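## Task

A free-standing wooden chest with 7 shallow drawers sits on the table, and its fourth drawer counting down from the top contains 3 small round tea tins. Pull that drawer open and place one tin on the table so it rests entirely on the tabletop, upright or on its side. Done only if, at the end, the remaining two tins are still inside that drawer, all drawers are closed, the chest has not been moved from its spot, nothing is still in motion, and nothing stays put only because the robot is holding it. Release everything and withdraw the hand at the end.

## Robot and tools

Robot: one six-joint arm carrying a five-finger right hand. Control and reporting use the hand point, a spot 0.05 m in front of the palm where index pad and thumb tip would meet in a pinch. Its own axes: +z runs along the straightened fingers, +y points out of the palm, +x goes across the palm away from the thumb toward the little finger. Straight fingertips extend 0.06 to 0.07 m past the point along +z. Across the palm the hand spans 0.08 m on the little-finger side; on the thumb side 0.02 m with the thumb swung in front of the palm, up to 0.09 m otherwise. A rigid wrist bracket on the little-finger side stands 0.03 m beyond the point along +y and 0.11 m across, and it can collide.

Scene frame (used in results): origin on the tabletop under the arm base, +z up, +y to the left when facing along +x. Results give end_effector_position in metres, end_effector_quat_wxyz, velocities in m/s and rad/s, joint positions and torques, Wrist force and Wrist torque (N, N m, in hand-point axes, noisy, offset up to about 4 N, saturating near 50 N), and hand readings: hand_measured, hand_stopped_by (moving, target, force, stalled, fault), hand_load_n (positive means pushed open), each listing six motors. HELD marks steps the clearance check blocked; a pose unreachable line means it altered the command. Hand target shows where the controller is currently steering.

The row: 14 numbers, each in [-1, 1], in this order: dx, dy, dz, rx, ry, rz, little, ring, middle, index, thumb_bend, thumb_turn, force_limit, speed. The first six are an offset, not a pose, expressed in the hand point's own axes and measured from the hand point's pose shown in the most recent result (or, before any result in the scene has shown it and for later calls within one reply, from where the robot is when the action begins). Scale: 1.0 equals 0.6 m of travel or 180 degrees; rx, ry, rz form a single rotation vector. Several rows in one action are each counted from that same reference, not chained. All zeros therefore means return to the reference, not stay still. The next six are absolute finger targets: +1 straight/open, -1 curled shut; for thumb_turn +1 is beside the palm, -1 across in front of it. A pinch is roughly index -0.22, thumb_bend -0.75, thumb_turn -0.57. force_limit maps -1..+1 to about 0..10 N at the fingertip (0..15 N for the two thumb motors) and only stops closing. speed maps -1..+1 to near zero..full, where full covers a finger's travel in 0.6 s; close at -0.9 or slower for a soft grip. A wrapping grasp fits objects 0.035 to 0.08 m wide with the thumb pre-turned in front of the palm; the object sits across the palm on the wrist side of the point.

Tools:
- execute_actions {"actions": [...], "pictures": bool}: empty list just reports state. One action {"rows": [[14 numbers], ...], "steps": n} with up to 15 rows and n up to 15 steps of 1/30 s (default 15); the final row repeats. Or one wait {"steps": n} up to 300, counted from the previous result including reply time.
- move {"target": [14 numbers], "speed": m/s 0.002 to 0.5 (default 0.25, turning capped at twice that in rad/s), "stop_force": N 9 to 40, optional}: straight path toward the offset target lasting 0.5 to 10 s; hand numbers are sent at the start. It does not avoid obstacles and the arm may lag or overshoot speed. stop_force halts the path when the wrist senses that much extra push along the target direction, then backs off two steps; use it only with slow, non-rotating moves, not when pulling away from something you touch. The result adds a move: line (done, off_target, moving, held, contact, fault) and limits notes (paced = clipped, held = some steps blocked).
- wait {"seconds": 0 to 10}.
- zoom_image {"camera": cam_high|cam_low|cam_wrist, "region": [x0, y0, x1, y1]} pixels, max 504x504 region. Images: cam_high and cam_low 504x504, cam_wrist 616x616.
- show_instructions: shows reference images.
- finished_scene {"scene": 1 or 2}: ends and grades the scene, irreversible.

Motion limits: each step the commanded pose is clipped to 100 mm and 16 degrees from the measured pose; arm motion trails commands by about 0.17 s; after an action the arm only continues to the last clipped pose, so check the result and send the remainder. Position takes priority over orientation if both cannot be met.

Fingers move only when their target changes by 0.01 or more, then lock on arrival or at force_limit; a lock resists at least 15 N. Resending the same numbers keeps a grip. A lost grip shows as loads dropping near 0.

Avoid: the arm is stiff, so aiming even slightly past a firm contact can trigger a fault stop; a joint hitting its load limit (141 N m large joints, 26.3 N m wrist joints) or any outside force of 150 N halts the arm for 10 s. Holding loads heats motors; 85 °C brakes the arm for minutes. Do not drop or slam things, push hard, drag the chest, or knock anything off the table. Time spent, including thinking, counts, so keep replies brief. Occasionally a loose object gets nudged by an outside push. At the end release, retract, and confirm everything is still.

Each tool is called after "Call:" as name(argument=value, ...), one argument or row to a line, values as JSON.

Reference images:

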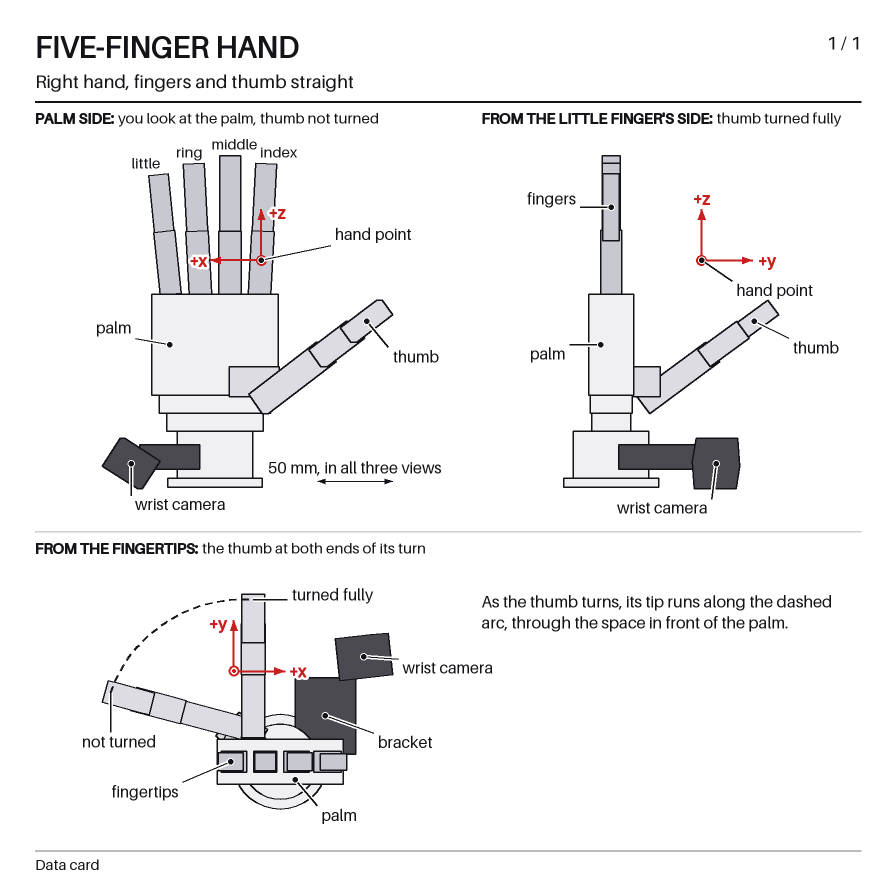

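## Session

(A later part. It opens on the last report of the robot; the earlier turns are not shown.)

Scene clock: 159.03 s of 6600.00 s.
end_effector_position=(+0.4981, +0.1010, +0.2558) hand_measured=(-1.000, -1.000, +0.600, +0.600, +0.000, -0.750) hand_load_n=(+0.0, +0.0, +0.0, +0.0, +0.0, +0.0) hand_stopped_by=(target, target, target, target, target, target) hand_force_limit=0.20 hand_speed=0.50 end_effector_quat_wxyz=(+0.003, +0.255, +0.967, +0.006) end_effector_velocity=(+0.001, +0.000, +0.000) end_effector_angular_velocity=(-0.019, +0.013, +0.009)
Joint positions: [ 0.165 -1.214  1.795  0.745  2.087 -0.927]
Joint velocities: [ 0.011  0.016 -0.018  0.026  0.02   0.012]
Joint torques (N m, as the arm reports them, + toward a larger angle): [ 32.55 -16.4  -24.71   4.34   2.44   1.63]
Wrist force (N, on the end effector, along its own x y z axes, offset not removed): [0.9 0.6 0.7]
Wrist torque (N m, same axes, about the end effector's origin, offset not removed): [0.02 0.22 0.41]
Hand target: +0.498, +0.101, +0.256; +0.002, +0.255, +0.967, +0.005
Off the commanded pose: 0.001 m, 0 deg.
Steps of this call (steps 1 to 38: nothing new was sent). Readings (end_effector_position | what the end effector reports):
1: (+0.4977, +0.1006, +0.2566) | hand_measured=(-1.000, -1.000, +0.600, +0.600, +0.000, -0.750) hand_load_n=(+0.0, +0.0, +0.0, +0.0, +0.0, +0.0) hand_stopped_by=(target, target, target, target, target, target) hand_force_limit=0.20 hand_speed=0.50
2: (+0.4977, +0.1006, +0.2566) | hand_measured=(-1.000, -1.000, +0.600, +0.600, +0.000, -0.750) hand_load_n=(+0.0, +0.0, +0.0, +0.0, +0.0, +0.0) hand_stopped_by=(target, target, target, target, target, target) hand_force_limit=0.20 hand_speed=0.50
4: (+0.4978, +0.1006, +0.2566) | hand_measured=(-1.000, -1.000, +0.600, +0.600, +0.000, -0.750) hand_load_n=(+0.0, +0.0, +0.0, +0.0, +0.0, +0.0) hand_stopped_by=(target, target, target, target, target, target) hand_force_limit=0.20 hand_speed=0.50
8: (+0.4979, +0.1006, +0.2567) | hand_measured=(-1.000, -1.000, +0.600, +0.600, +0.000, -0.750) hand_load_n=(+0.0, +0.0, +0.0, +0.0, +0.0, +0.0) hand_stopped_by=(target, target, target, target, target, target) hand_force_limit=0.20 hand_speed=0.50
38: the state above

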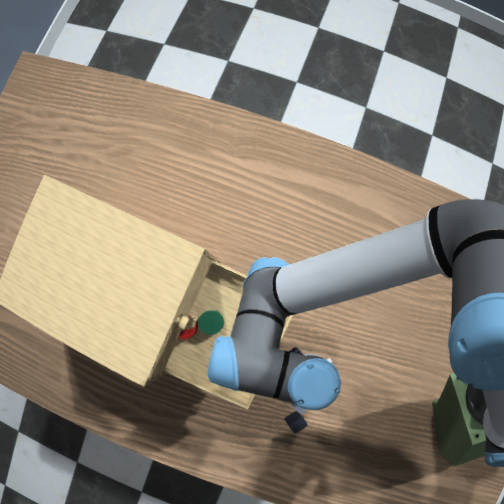

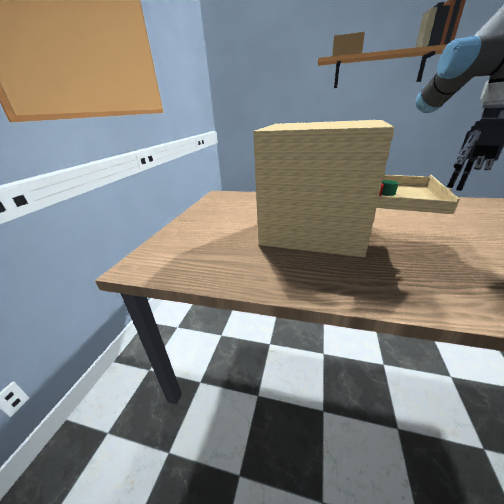

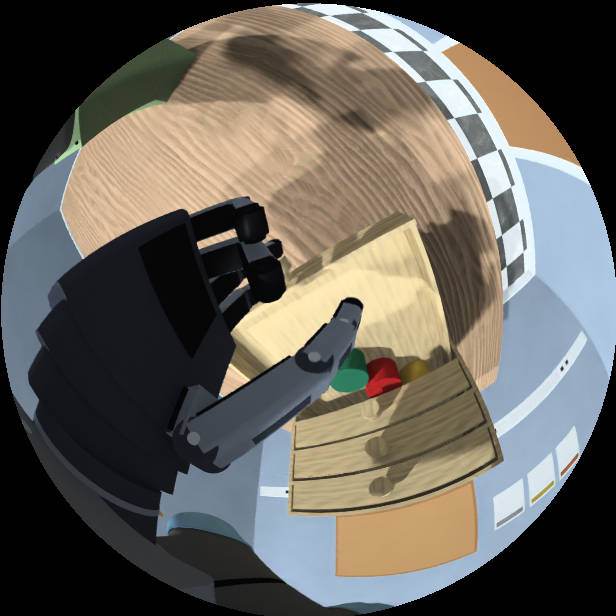

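Call:
move(
  target=[0,0,-0.07,0,0,0,-1,-1,1,1,0.0,-0.75,0.2,0.5],
  speed=0.2,
)

Call:
move(
  target=[-0.123,0.07,0,0,0,0,-1,-1,1,1,0.0,-0.75,0.2,0.5],
  speed=0.2,
)

Call:
zoom_image(
  camera="cam_low",
  region=[350, 90, 504, 240],
)

Scene clock: 166.30 s of 6600.00 s.
end_effector_position=(+0.4977, +0.1006, +0.2975) hand_measured=(-1.000, -1.000, +1.000, +1.000, +0.000, -0.750) hand_load_n=(+0.0, +0.0, +0.0, +0.0, +0.0, +0.0) hand_stopped_by=(target, target, target, target, target, target) hand_force_limit=0.20 hand_speed=0.50 end_effector_quat_wxyz=(+0.003, +0.255, +0.967, +0.006) end_effector_velocity=(+0.000, -0.000, +0.003) end_effector_angular_velocity=(-0.000, -0.000, -0.000)
Joint positions: [ 0.22  -1.255  1.757  0.855  2.1   -0.865]
Joint velocities: [ 0.004 -0.002 -0.003  0.008  0.001  0.005]
Joint torques (N m, as the arm reports them, + toward a larger angle): [ 31.75 -39.72 -26.5    4.24   2.27   2.11]
Wrist force (N, on the end effector, along its own x y z axes, offset not removed): [-0.3 0.2 0.8]
Wrist torque (N m, same axes, about the end effector's origin, offset not removed): [-0.02 0.16 0.30]
Hand target: +0.498, +0.101, +0.298; +0.003, +0.255, +0.967, +0.006
Off the commanded pose: 0.000 m, 0 deg.
After step 90, 3.37 s passed at rest.
move: done

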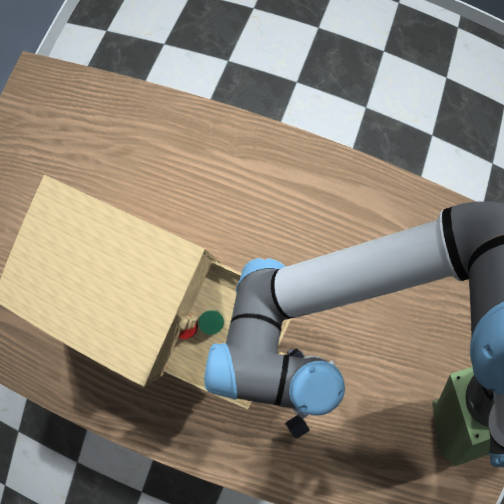

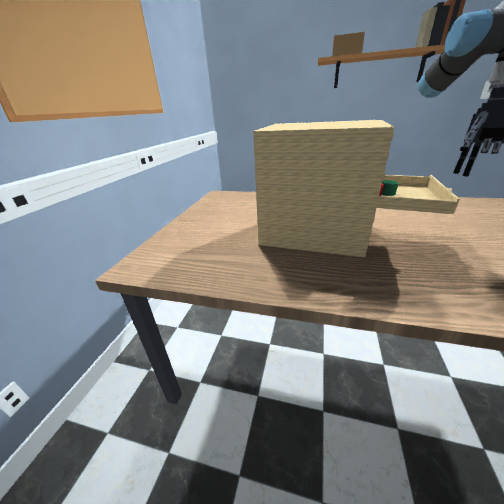

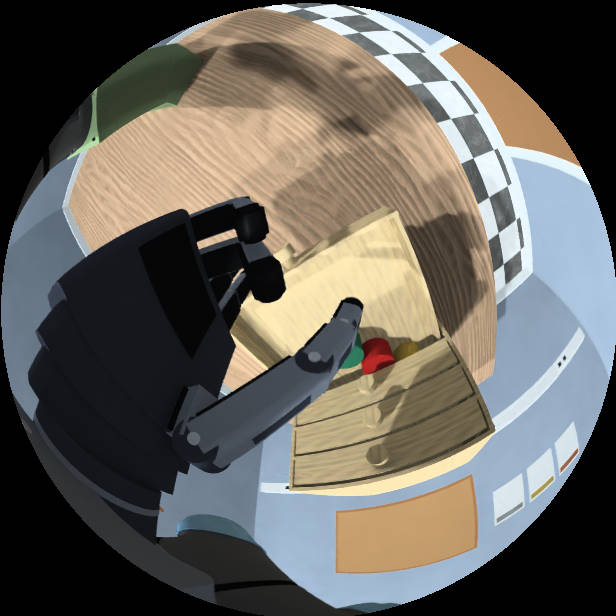

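Scene clock: 167.33 s of 6600.00 s.
end_effector_position=(+0.5823, +0.1006, +0.2983) hand_measured=(-1.000, -1.000, +1.000, +1.000, +0.000, -0.750) hand_load_n=(+0.0, +0.0, +0.0, +0.0, +0.0, +0.0) hand_stopped_by=(target, target, target, target, target, target) hand_force_limit=0.20 hand_speed=0.50 end_effector_quat_wxyz=(+0.003, +0.255, +0.967, +0.006) end_effector_velocity=(+0.003, +0.000, +0.000) end_effector_angular_velocity=(-0.000, +0.001, -0.001)
Joint positions: [ 0.19  -1.121  1.486  0.974  2.093 -0.899]
Joint velocities: [-0.     0.005 -0.01   0.006 -0.     0.001]
Joint torques (N m, as the arm reports them, + toward a larger angle): [  8.3  -21.16 -27.52   4.28   2.31   1.61]
Wrist force (N, on the end effector, along its own x y z axes, offset not removed): [1.8 3.7 0.9]
Wrist torque (N m, same axes, about the end effector's origin, offset not removed): [0.51 -0.04 0.49]
Hand target: +0.583, +0.101, +0.298; +0.003, +0.255, +0.967, +0.006
Off the commanded pose: 0.000 m, 0 deg.
move: done

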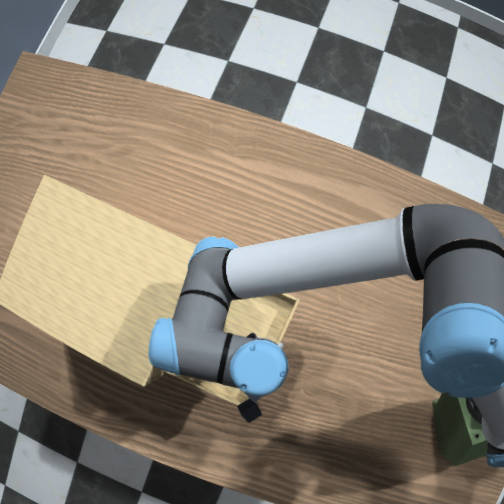

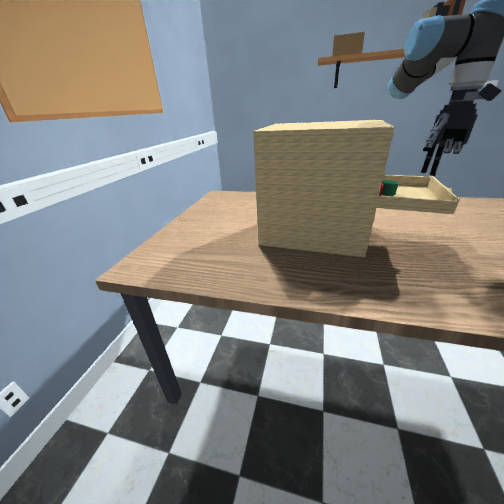

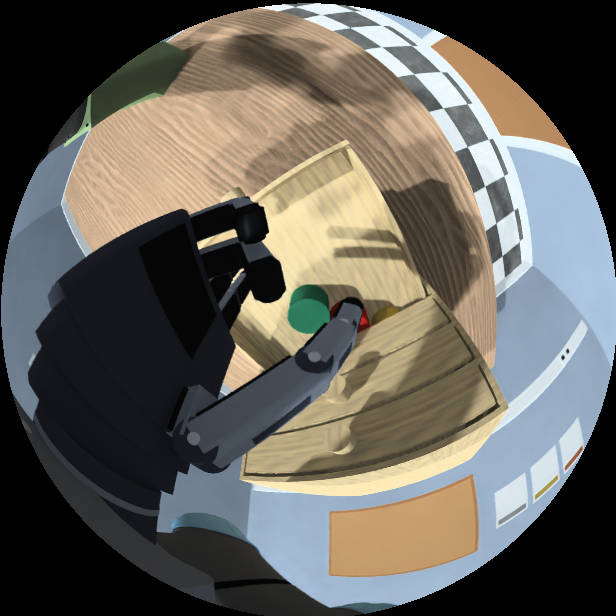

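Region (350, 90, 504, 240) of cam_low's 504x504 image, scaled by 3.273, with more detail than that image has; it fills the top 491 rows of this view, and the rest is white.

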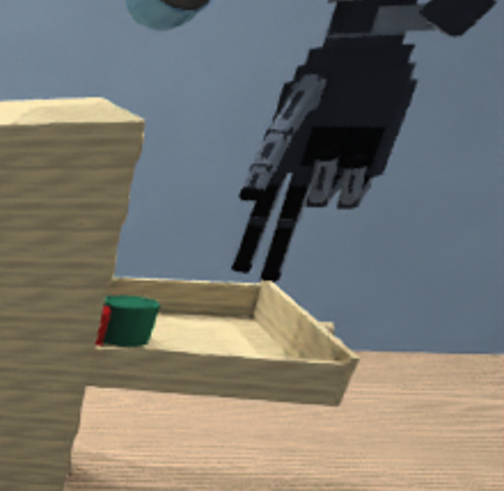

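Call:
move(
  target=[0,0,0.07,0,0,0,-1,-1,1,1,0.0,-0.75,0.2,0.5],
  speed=0.08,
  stop_force=9,
)

Call:
zoom_image(
  camera="cam_low",
  region=[350, 90, 504, 240],
)

Scene clock: 170.13 s of 6600.00 s.
end_effector_position=(+0.5826, +0.1010, +0.2566) hand_measured=(-1.000, -1.000, +1.000, +1.000, +0.000, -0.750) hand_load_n=(+0.0, +0.0, +0.0, +0.0, +0.0, +0.0) hand_stopped_by=(target, target, target, target, target, target) hand_force_limit=0.20 hand_speed=0.50 end_effector_quat_wxyz=(+0.003, +0.255, +0.967, +0.006) end_effector_velocity=(-0.000, -0.000, -0.003) end_effector_angular_velocity=(-0.000, +0.001, -0.001)
Joint positions: [ 0.145 -1.086  1.523  0.877  2.082 -0.95 ]
Joint velocities: [-0.004  0.003  0.003 -0.007 -0.001 -0.003]
Joint torques (N m, as the arm reports them, + toward a larger angle): [  9.7  -22.91   1.52  -0.03  -2.76  -1.8 ]
Wrist force (N, on the end effector, along its own x y z axes, offset not removed): [1.1 1.5 0.0]
Wrist torque (N m, same axes, about the end effector's origin, offset not removed): [0.16 0.09 0.31]
Hand target: +0.583, +0.101, +0.256; +0.003, +0.255, +0.967, +0.006
Off the commanded pose: 0.000 m, 0 deg.
move: done

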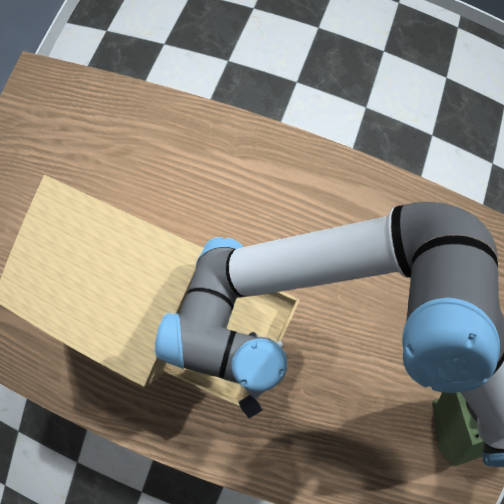

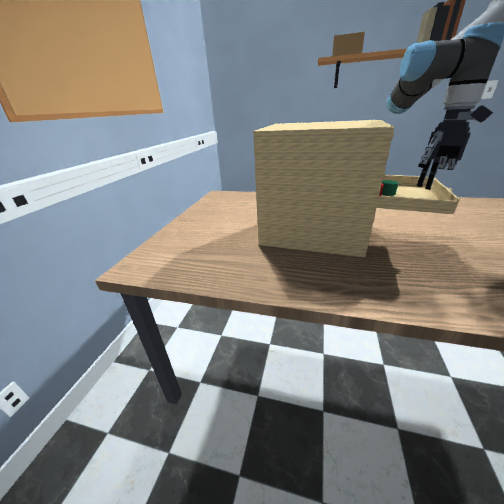

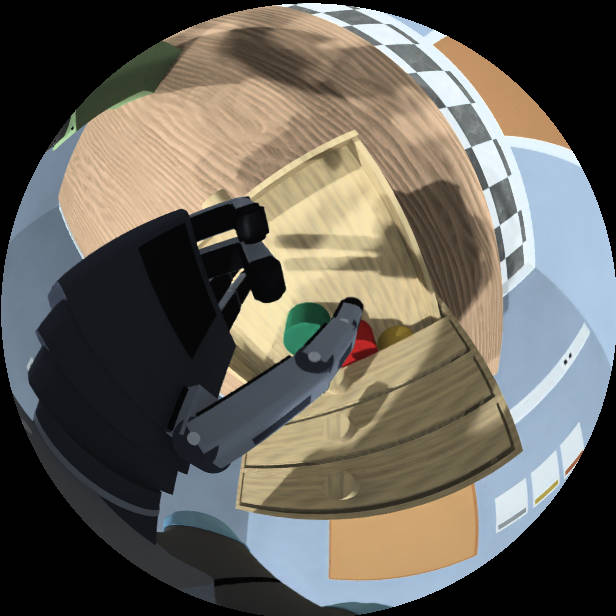

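Region (350, 90, 504, 240) of cam_low's 504x504 image, scaled by 3.273, with more detail than that image has; it fills the top 491 rows of this view, and the rest is white.

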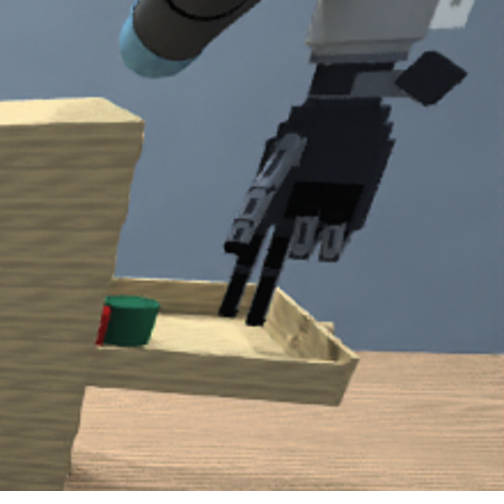

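Call:
move(
  target=[0.058,-0.033,0,0,0,0,-1,-1,1,1,0.0,-0.75,0.2,0.5],
  speed=0.025,
  stop_force=12,
)

Call:
zoom_image(
  camera="cam_low",
  region=[350, 90, 504, 240],
)

Scene clock: 173.23 s of 6600.00 s.
end_effector_position=(+0.5429, +0.1010, +0.2562) hand_measured=(-1.000, -1.000, +1.000, +1.000, +0.000, -0.750) hand_load_n=(+0.0, +0.0, -1.0, +0.0, +0.0, +0.0) hand_stopped_by=(target, target, target, target, target, target) hand_force_limit=0.20 hand_speed=0.50 end_effector_quat_wxyz=(+0.003, +0.255, +0.967, +0.006) end_effector_velocity=(-0.003, +0.001, -0.000) end_effector_angular_velocity=(+0.000, +0.001, +0.002)
Joint positions: [ 0.153 -1.149  1.656  0.812  2.084 -0.94 ]
Joint velocities: [ 0.002 -0.003  0.009 -0.004  0.     0.001]
Joint torques (N m, as the arm reports them, + toward a larger angle): [ 33.02 -43.67   3.08   0.35   2.32   1.87]
Wrist force (N, on the end effector, along its own x y z axes, offset not removed): [1.2 3.0 -0.8]
Wrist torque (N m, same axes, about the end effector's origin, offset not removed): [0.29 -0.11 0.36]
Hand target: +0.543, +0.101, +0.256; +0.003, +0.255, +0.967, +0.006
Off the commanded pose: 0.000 m, 0 deg.
move: done

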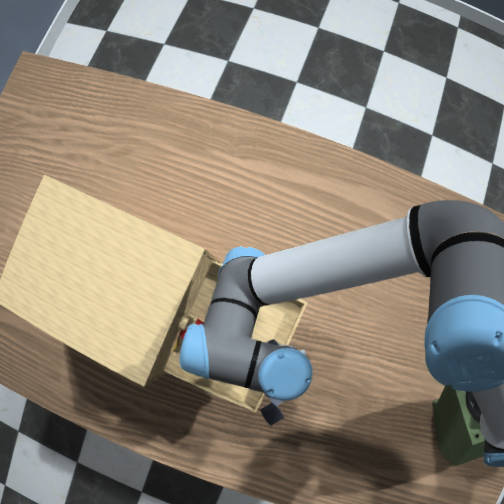

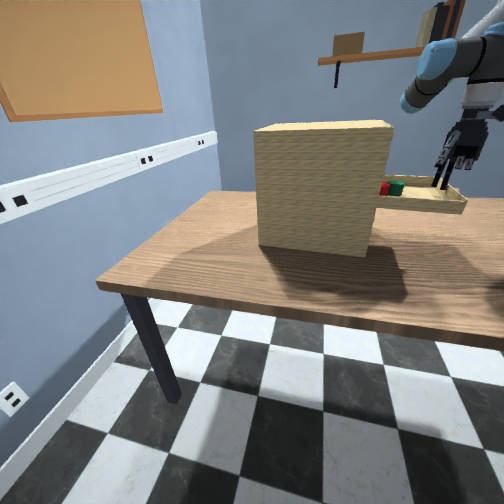

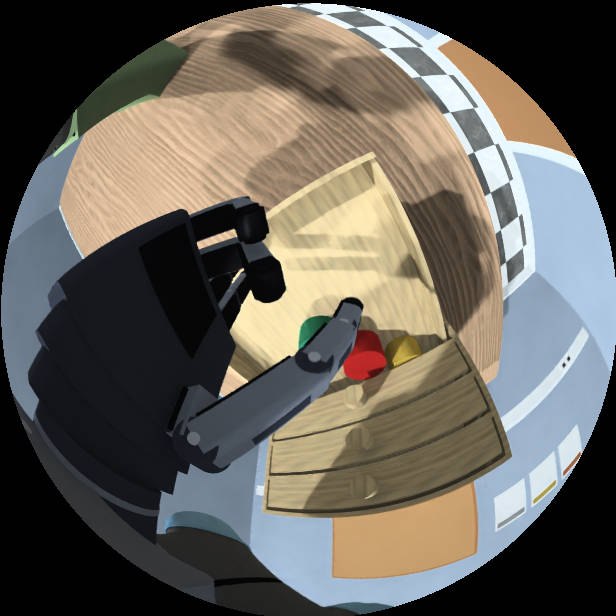

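Region (350, 90, 504, 240) of cam_low's 504x504 image, scaled by 3.273, with more detail than that image has; it fills the top 491 rows of this view, and the rest is white.

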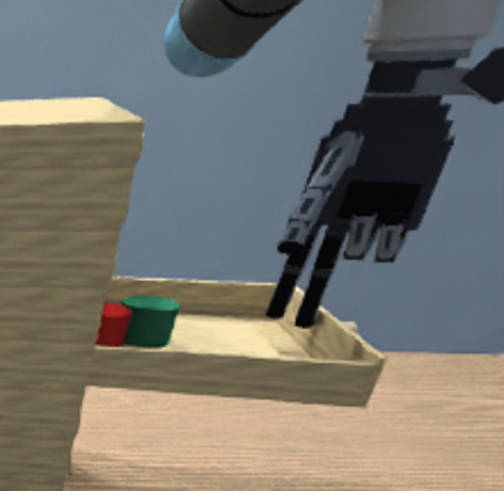

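Call:
move(
  target=[-0.008,0.004,-0.09,0,0,0,-1,-1,1,1,0.0,-0.75,0.2,0.5],
  speed=0.15,
)

Call:
move(
  target=[-0.09,0.003,0.02,0.263,-0.108,-0.231,-1,-1,0.6,0.6,0.0,-0.75,0.2,-0.3],
  speed=0.3,
)

Scene clock: 178.50 s of 6600.00 s.
end_effector_position=(+0.5477, +0.1001, +0.3100) hand_measured=(-1.000, -1.000, +1.000, +1.000, +0.000, -0.750) hand_load_n=(+0.0, +0.0, +0.0, +0.0, +0.0, +0.0) hand_stopped_by=(target, target, target, target, target, target) hand_force_limit=0.20 hand_speed=0.50 end_effector_quat_wxyz=(+0.003, +0.255, +0.967, +0.006) end_effector_velocity=(-0.000, +0.000, +0.002) end_effector_angular_velocity=(-0.000, +0.001, +0.000)
Joint positions: [ 0.214 -1.188  1.589  0.952  2.098 -0.872]
Joint velocities: [ 0.003 -0.001 -0.003  0.007  0.001  0.004]
Joint torques (N m, as the arm reports them, + toward a larger angle): [ 31.88 -43.   -27.56   4.27   2.42   2.12]
Wrist force (N, on the end effector, along its own x y z axes, offset not removed): [-0.3 -2.2 -1.0]
Wrist torque (N m, same axes, about the end effector's origin, offset not removed): [-0.20 0.40 0.21]
Hand target: +0.548, +0.100, +0.310; +0.003, +0.255, +0.967, +0.006
Off the commanded pose: 0.000 m, 0 deg.
After step 90, 1.30 s passed at rest.
move: done

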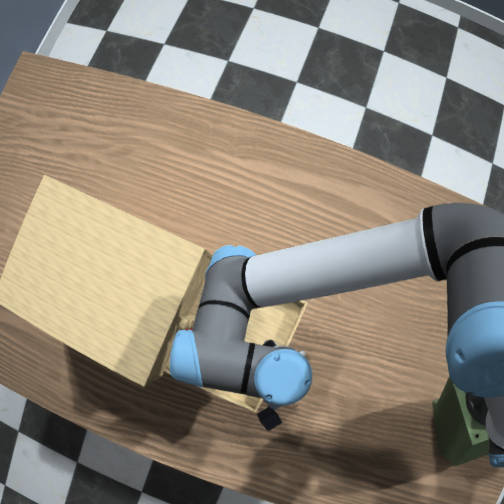

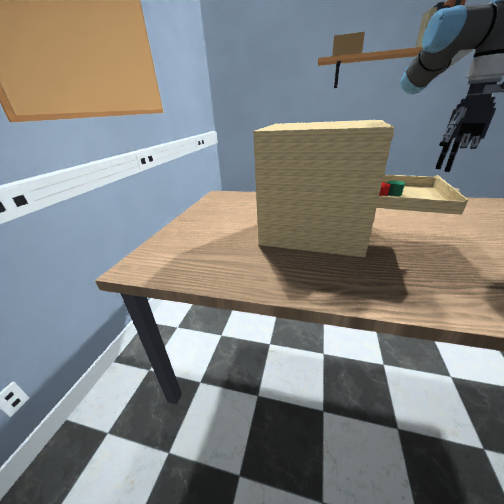

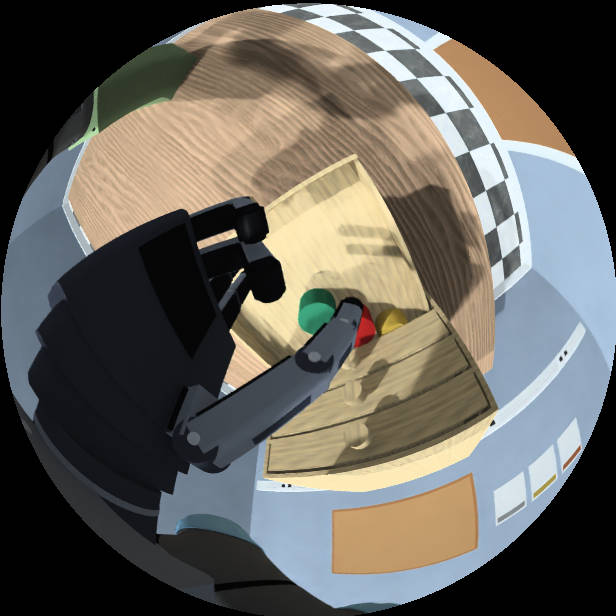

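Scene clock: 180.77 s of 6600.00 s.
end_effector_position=(+0.5800, +0.0841, +0.3025) hand_measured=(-1.000, -1.000, +0.600, +0.600, +0.000, -0.750) hand_load_n=(+0.0, +0.0, +0.0, +0.0, +0.0, +0.0) hand_stopped_by=(target, target, target, target, target, target) hand_force_limit=0.20 hand_speed=-0.30 end_effector_quat_wxyz=(+0.043, +0.010, +0.959, -0.280) end_effector_velocity=(-0.000, +0.000, +0.000) end_effector_angular_velocity=(-0.000, +0.001, +0.001)
Joint positions: [ 0.364 -0.892  1.363  1.251  2.68  -0.983]
Joint velocities: [ 0.001 -0.     0.001  0.     0.    -0.   ]
Joint torques (N m, as the arm reports them, + toward a larger angle): [ 11.36 -48.89   1.1   -0.06  -1.73   1.4 ]
Wrist force (N, on the end effector, along its own x y z axes, offset not removed): [1.8 1.5 0.4]
Wrist torque (N m, same axes, about the end effector's origin, offset not removed): [0.18 -0.07 0.44]
Hand target: +0.580, +0.084, +0.302; +0.043, +0.010, +0.959, -0.280
Off the commanded pose: 0.018 m, 22 deg; orientation clipped at the last step of the last action.
move: held; limits=paced,held; held on 23 of 68 steps, including the last
pose unreachable: on one or more control steps of this call an arm could not follow its commanded pose, so it was not sent that pose on those steps. On the call's last step it was still not sent that pose. It may still have moved: this result reports where it is.
cause: the commanded pose would bring two parts of the arm too close to each other (joints 4 (wrist 1) to 6 (wrist 3) lie between them).

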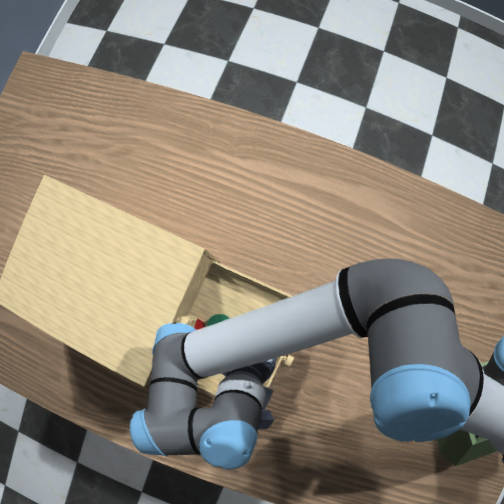

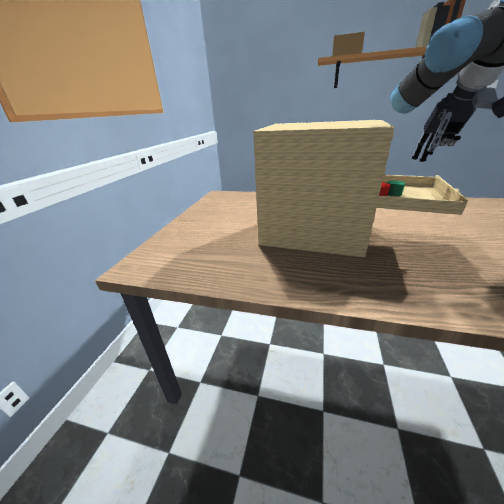

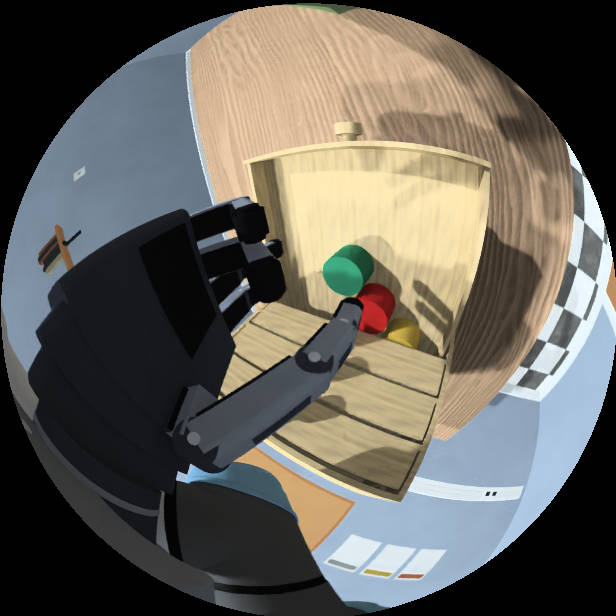

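Call:
move(
  target=[-0.03,0.016,0.037,0.081,-0.144,-0.205,-1,-1,0.45,0.45,0.0,-0.75,0.2,-0.3],
  speed=0.25,
)

Call:
zoom_image(
  camera="cam_low",
  region=[350, 90, 504, 240],
)

Scene clock: 192.83 s of 6600.00 s.
end_effector_position=(+0.5833, +0.0833, +0.2986) hand_measured=(-1.000, -1.000, +0.450, +0.450, +0.000, -0.750) hand_load_n=(+0.0, +0.0, +0.0, +0.0, +0.0, +0.0) hand_stopped_by=(target, target, target, target, target, target) hand_force_limit=0.20 hand_speed=-0.30 end_effector_quat_wxyz=(+0.054, -0.046, +0.948, -0.311) end_effector_velocity=(+0.000, -0.000, -0.000) end_effector_angular_velocity=(+0.000, -0.000, -0.001)
Joint positions: [ 0.371 -0.874  1.364  1.207  2.758 -1.107]
Joint velocities: [-0.     0.    -0.001 -0.    -0.    -0.   ]
Joint torques (N m, as the arm reports them, + toward a larger angle): [ 32.88 -38.57 -22.24   4.19  -1.83   1.77]
Wrist force (N, on the end effector, along its own x y z axes, offset not removed): [0.6 1.2 0.3]
Wrist torque (N m, same axes, about the end effector's origin, offset not removed): [0.09 0.18 0.43]
Hand target: +0.583, +0.083, +0.299; +0.055, -0.046, +0.948, -0.311
Off the commanded pose: 0.025 m, 40 deg; orientation clipped at the last step of the last action.
After step 90, 7.10 s passed at rest.
move: held; limits=paced,held; held on 29 of 59 steps, including the last
pose unreachable: on one or more control steps of this call an arm could not follow its commanded pose, so it was not sent that pose on those steps. On the call's last step it was still not sent that pose. It may still have moved: this result reports where it is.
cause: the commanded pose would bring two parts of the arm too close to each other (joints 4 (wrist 1) to 6 (wrist 3) lie between them).

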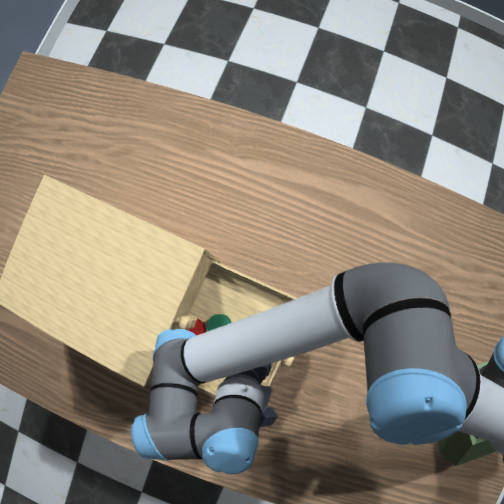

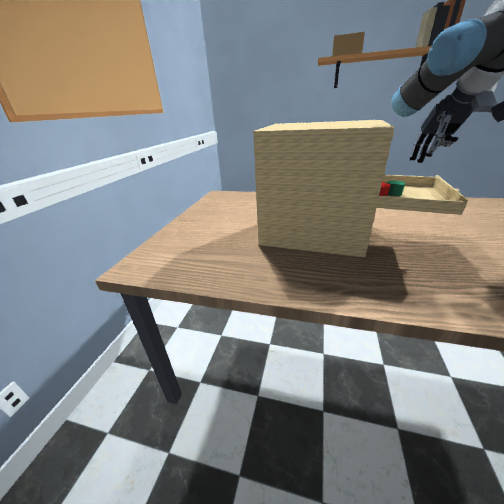

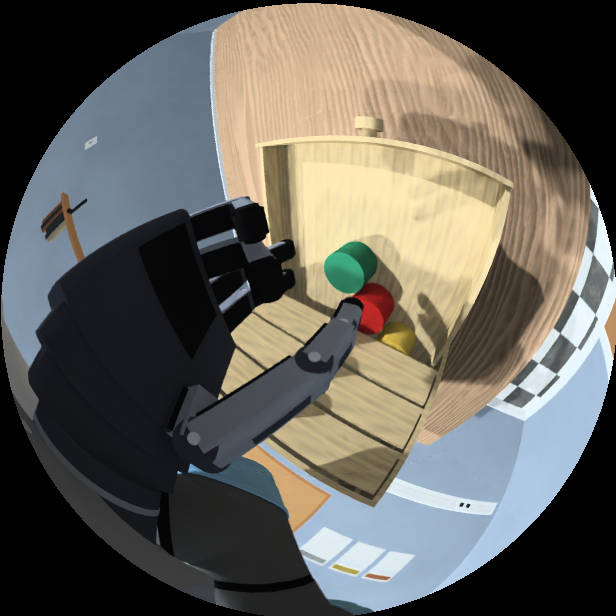

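Region (350, 90, 504, 240) of cam_low's 504x504 image, scaled by 3.273, with more detail than that image has; it fills the top 491 rows of this view, and the rest is white.

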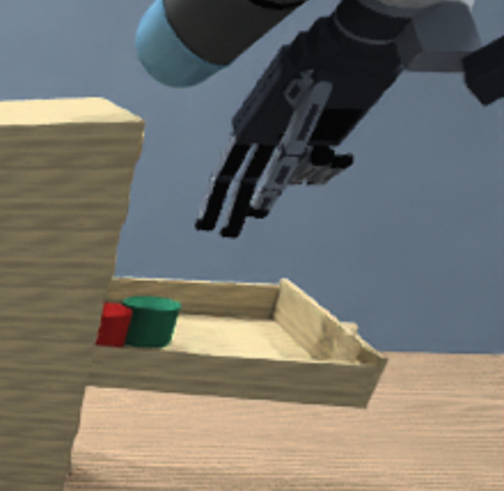

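Call:
move(
  target=[-0.01,-0.008,0.038,-0.122,-0.109,-0.277,-1,-1,1,1,0.0,-0.75,0.2,-0.3],
  speed=0.25,
)

Call:
zoom_image(
  camera="cam_low",
  region=[350, 90, 504, 240],
)

Scene clock: 210.13 s of 6600.00 s.
end_effector_position=(+0.5927, +0.0670, +0.2845) hand_measured=(-1.000, -1.000, +1.000, +1.000, +0.000, -0.750) hand_load_n=(+0.0, +0.0, +0.0, +0.0, +0.0, +0.0) hand_stopped_by=(target, target, target, target, target, target) hand_force_limit=0.20 hand_speed=-0.30 end_effector_quat_wxyz=(+0.026, -0.427, +0.890, -0.161) end_effector_velocity=(-0.000, -0.001, -0.001) end_effector_angular_velocity=(+0.073, +0.012, +0.130)
Joint positions: [ 0.194 -1.035  1.295  0.89   2.389 -2.429]
Joint velocities: [-0.038 -0.04   0.016 -0.049 -0.111 -0.19 ]
Joint torques (N m, as the arm reports them, + toward a larger angle): [ 10.97 -50.7    0.51  -0.31  -2.63  -2.3 ]
Wrist force (N, on the end effector, along its own x y z axes, offset not removed): [1.7 -0.2 -0.1]
Wrist torque (N m, same axes, about the end effector's origin, offset not removed): [-0.06 0.07 0.28]
Hand target: +0.593, +0.067, +0.284; +0.030, -0.435, +0.886, -0.155
Off the commanded pose: 0.001 m, 11 deg.
After step 90, 7.17 s passed at rest.
move: moving (no rest 5 s after the path's end); limits=paced

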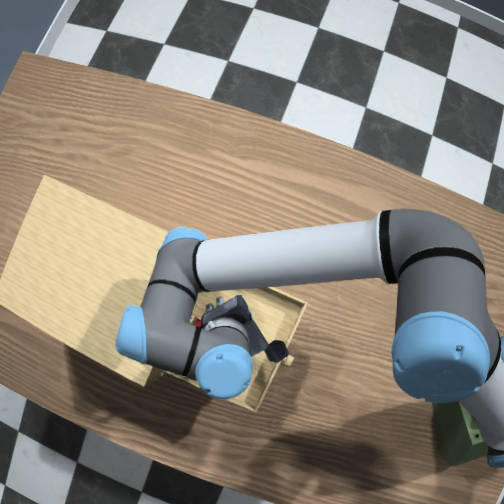

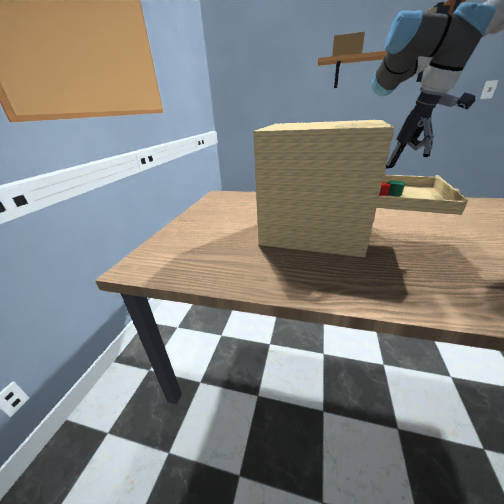

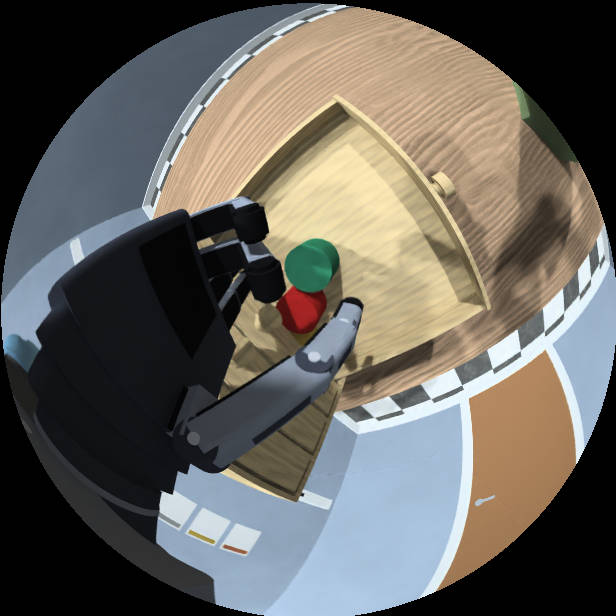

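Region (350, 90, 504, 240) of cam_low's 504x504 image, scaled by 3.273, with more detail than that image has; it fills the top 491 rows of this view, and the rest is white.

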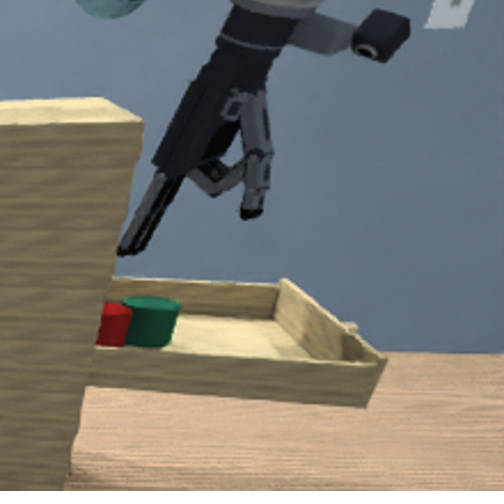

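Call:
execute_actions(
  actions=[
    {"steps":30},
  ],
)

Scene clock: 211.13 s of 6600.00 s.
end_effector_position=(+0.5926, +0.0668, +0.2839) hand_measured=(-1.000, -1.000, +1.000, +1.000, +0.000, -0.750) hand_load_n=(+0.0, +0.0, +0.0, +0.0, +0.0, +0.0) hand_stopped_by=(target, target, target, target, target, target) hand_force_limit=0.20 hand_speed=-0.30 end_effector_quat_wxyz=(+0.056, -0.485, +0.864, -0.122) end_effector_velocity=(+0.000, -0.001, -0.001) end_effector_angular_velocity=(+0.093, -0.018, +0.133)
Joint positions: [ 0.151 -1.081  1.321  0.832  2.261 -2.624]
Joint velocities: [-0.051 -0.053  0.038 -0.065 -0.144 -0.19 ]
Joint torques (N m, as the arm reports them, + toward a larger angle): [ 10.53 -48.63  -0.29  -0.64  -3.29  -2.2 ]
Wrist force (N, on the end effector, along its own x y z axes, offset not removed): [2.4 2.3 0.8]
Wrist torque (N m, same axes, about the end effector's origin, offset not removed): [0.46 -0.10 0.47]
Hand target: +0.592, +0.067, +0.284; +0.062, -0.493, +0.860, -0.116
Off the commanded pose: 0.000 m, 2 deg.
Steps of this call (steps 1 to 30: nothing new was sent). Readings (end_effector_position | what the end effector reports):
1: (+0.5927, +0.0670, +0.2845) | hand_measured=(-1.000, -1.000, +1.000, +1.000, +0.000, -0.750) hand_load_n=(+0.0, +0.0, +0.0, +0.0, +0.0, +0.0) hand_stopped_by=(target, target, target, target, target, target) hand_force_limit=0.20 hand_speed=-0.30
2: (+0.5927, +0.0670, +0.2845) | hand_measured=(-1.000, -1.000, +1.000, +1.000, +0.000, -0.750) hand_load_n=(+0.0, +0.0, +0.0, +0.0, +0.0, +0.0) hand_stopped_by=(target, target, target, target, target, target) hand_force_limit=0.20 hand_speed=-0.30
4: (+0.5927, +0.0670, +0.2844) | hand_measured=(-1.000, -1.000, +1.000, +1.000, +0.000, -0.750) hand_load_n=(+0.0, +0.0, +0.0, +0.0, +0.0, +0.0) hand_stopped_by=(target, target, target, target, target, target) hand_force_limit=0.20 hand_speed=-0.30
8: (+0.5928, +0.0669, +0.2844) | hand_measured=(-1.000, -1.000, +1.000, +1.000, +0.000, -0.750) hand_load_n=(+0.0, +0.0, +0.0, +0.0, +0.0, +0.0) hand_stopped_by=(target, target, target, target, target, target) hand_force_limit=0.20 hand_speed=-0.30
30: the state above

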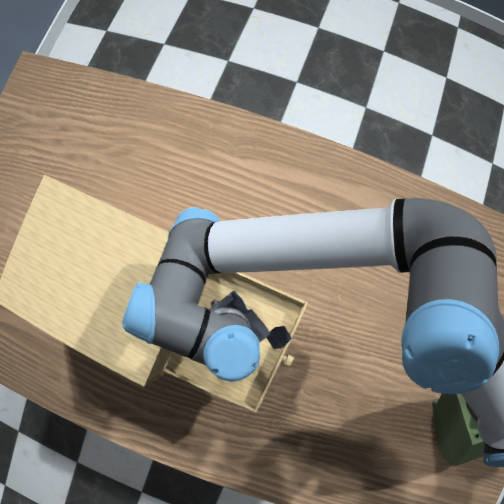

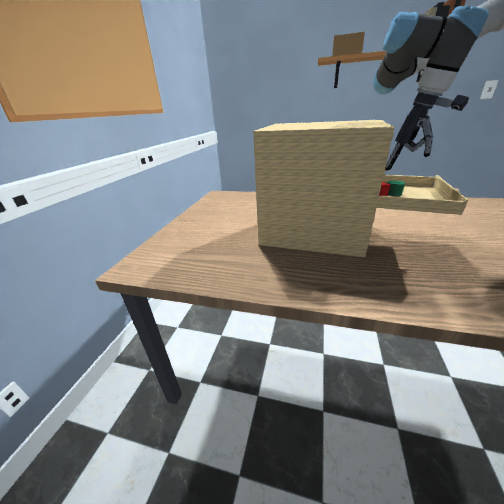

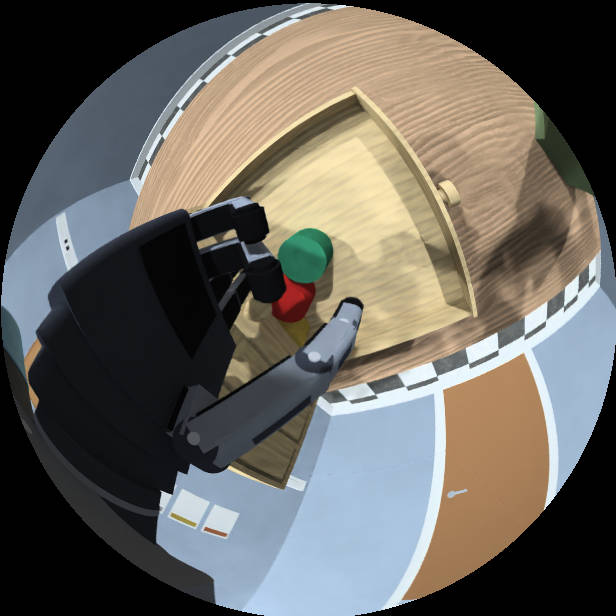

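Call:
move(
  target=[0.011,0.025,0.073,0,0,0,-1,-1,1,1,0.0,-0.75,0.2,-0.3],
  speed=0.03,
  stop_force=9,
)

Call:
zoom_image(
  camera="cam_low",
  region=[350, 110, 480, 230],
)

Scene clock: 215.27 s of 6600.00 s.
end_effector_position=(+0.5863, +0.0619, +0.2382) hand_measured=(-1.000, -1.000, +1.000, +1.000, +0.000, -0.750) hand_load_n=(+0.0, +0.0, +0.0, +0.0, +0.0, +0.0) hand_stopped_by=(target, target, target, target, target, target) hand_force_limit=0.20 hand_speed=-0.30 end_effector_quat_wxyz=(+0.056, -0.485, +0.864, -0.122) end_effector_velocity=(+0.000, -0.001, -0.003) end_effector_angular_velocity=(-0.001, -0.000, -0.003)
Joint positions: [ 0.097 -1.071  1.399  0.707  2.234 -2.684]
Joint velocities: [-0.003  0.002  0.003 -0.006  0.    -0.001]
Joint torques (N m, as the arm reports them, + toward a larger angle): [  8.47 -24.31   0.21   0.04   2.67  -1.73]
Wrist force (N, on the end effector, along its own x y z axes, offset not removed): [1.0 1.2 -2.2]
Wrist torque (N m, same axes, about the end effector's origin, offset not removed): [0.31 0.22 0.35]
Hand target: +0.586, +0.062, +0.238; +0.056, -0.485, +0.864, -0.122
Off the commanded pose: 0.000 m, 0 deg.
move: done

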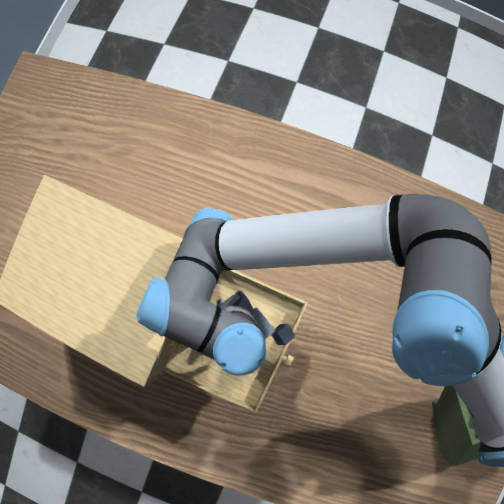

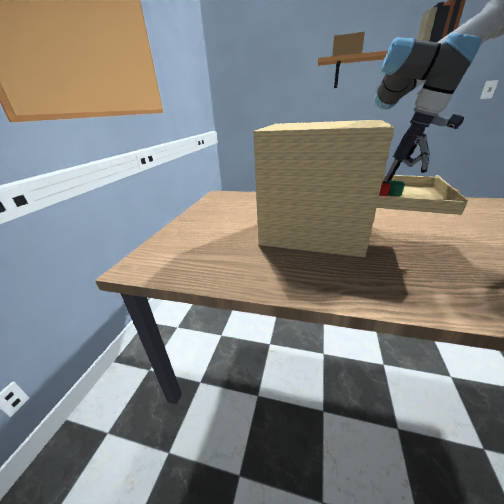

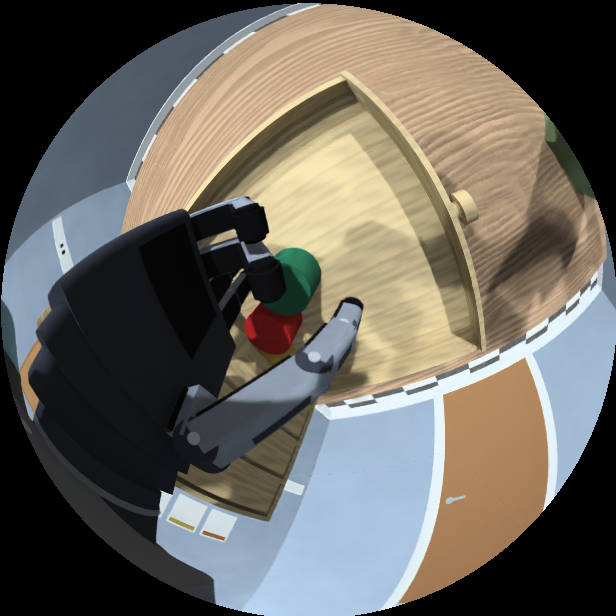

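Region (350, 110, 480, 230) of cam_low's 504x504 image, scaled by 3.877, with more detail than that image has; it fills the top 465 rows of this view, and the rest is white.

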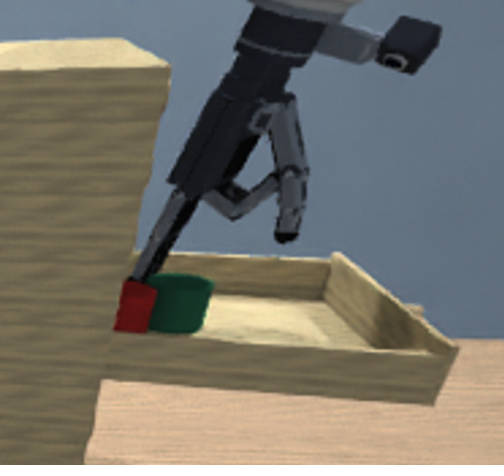

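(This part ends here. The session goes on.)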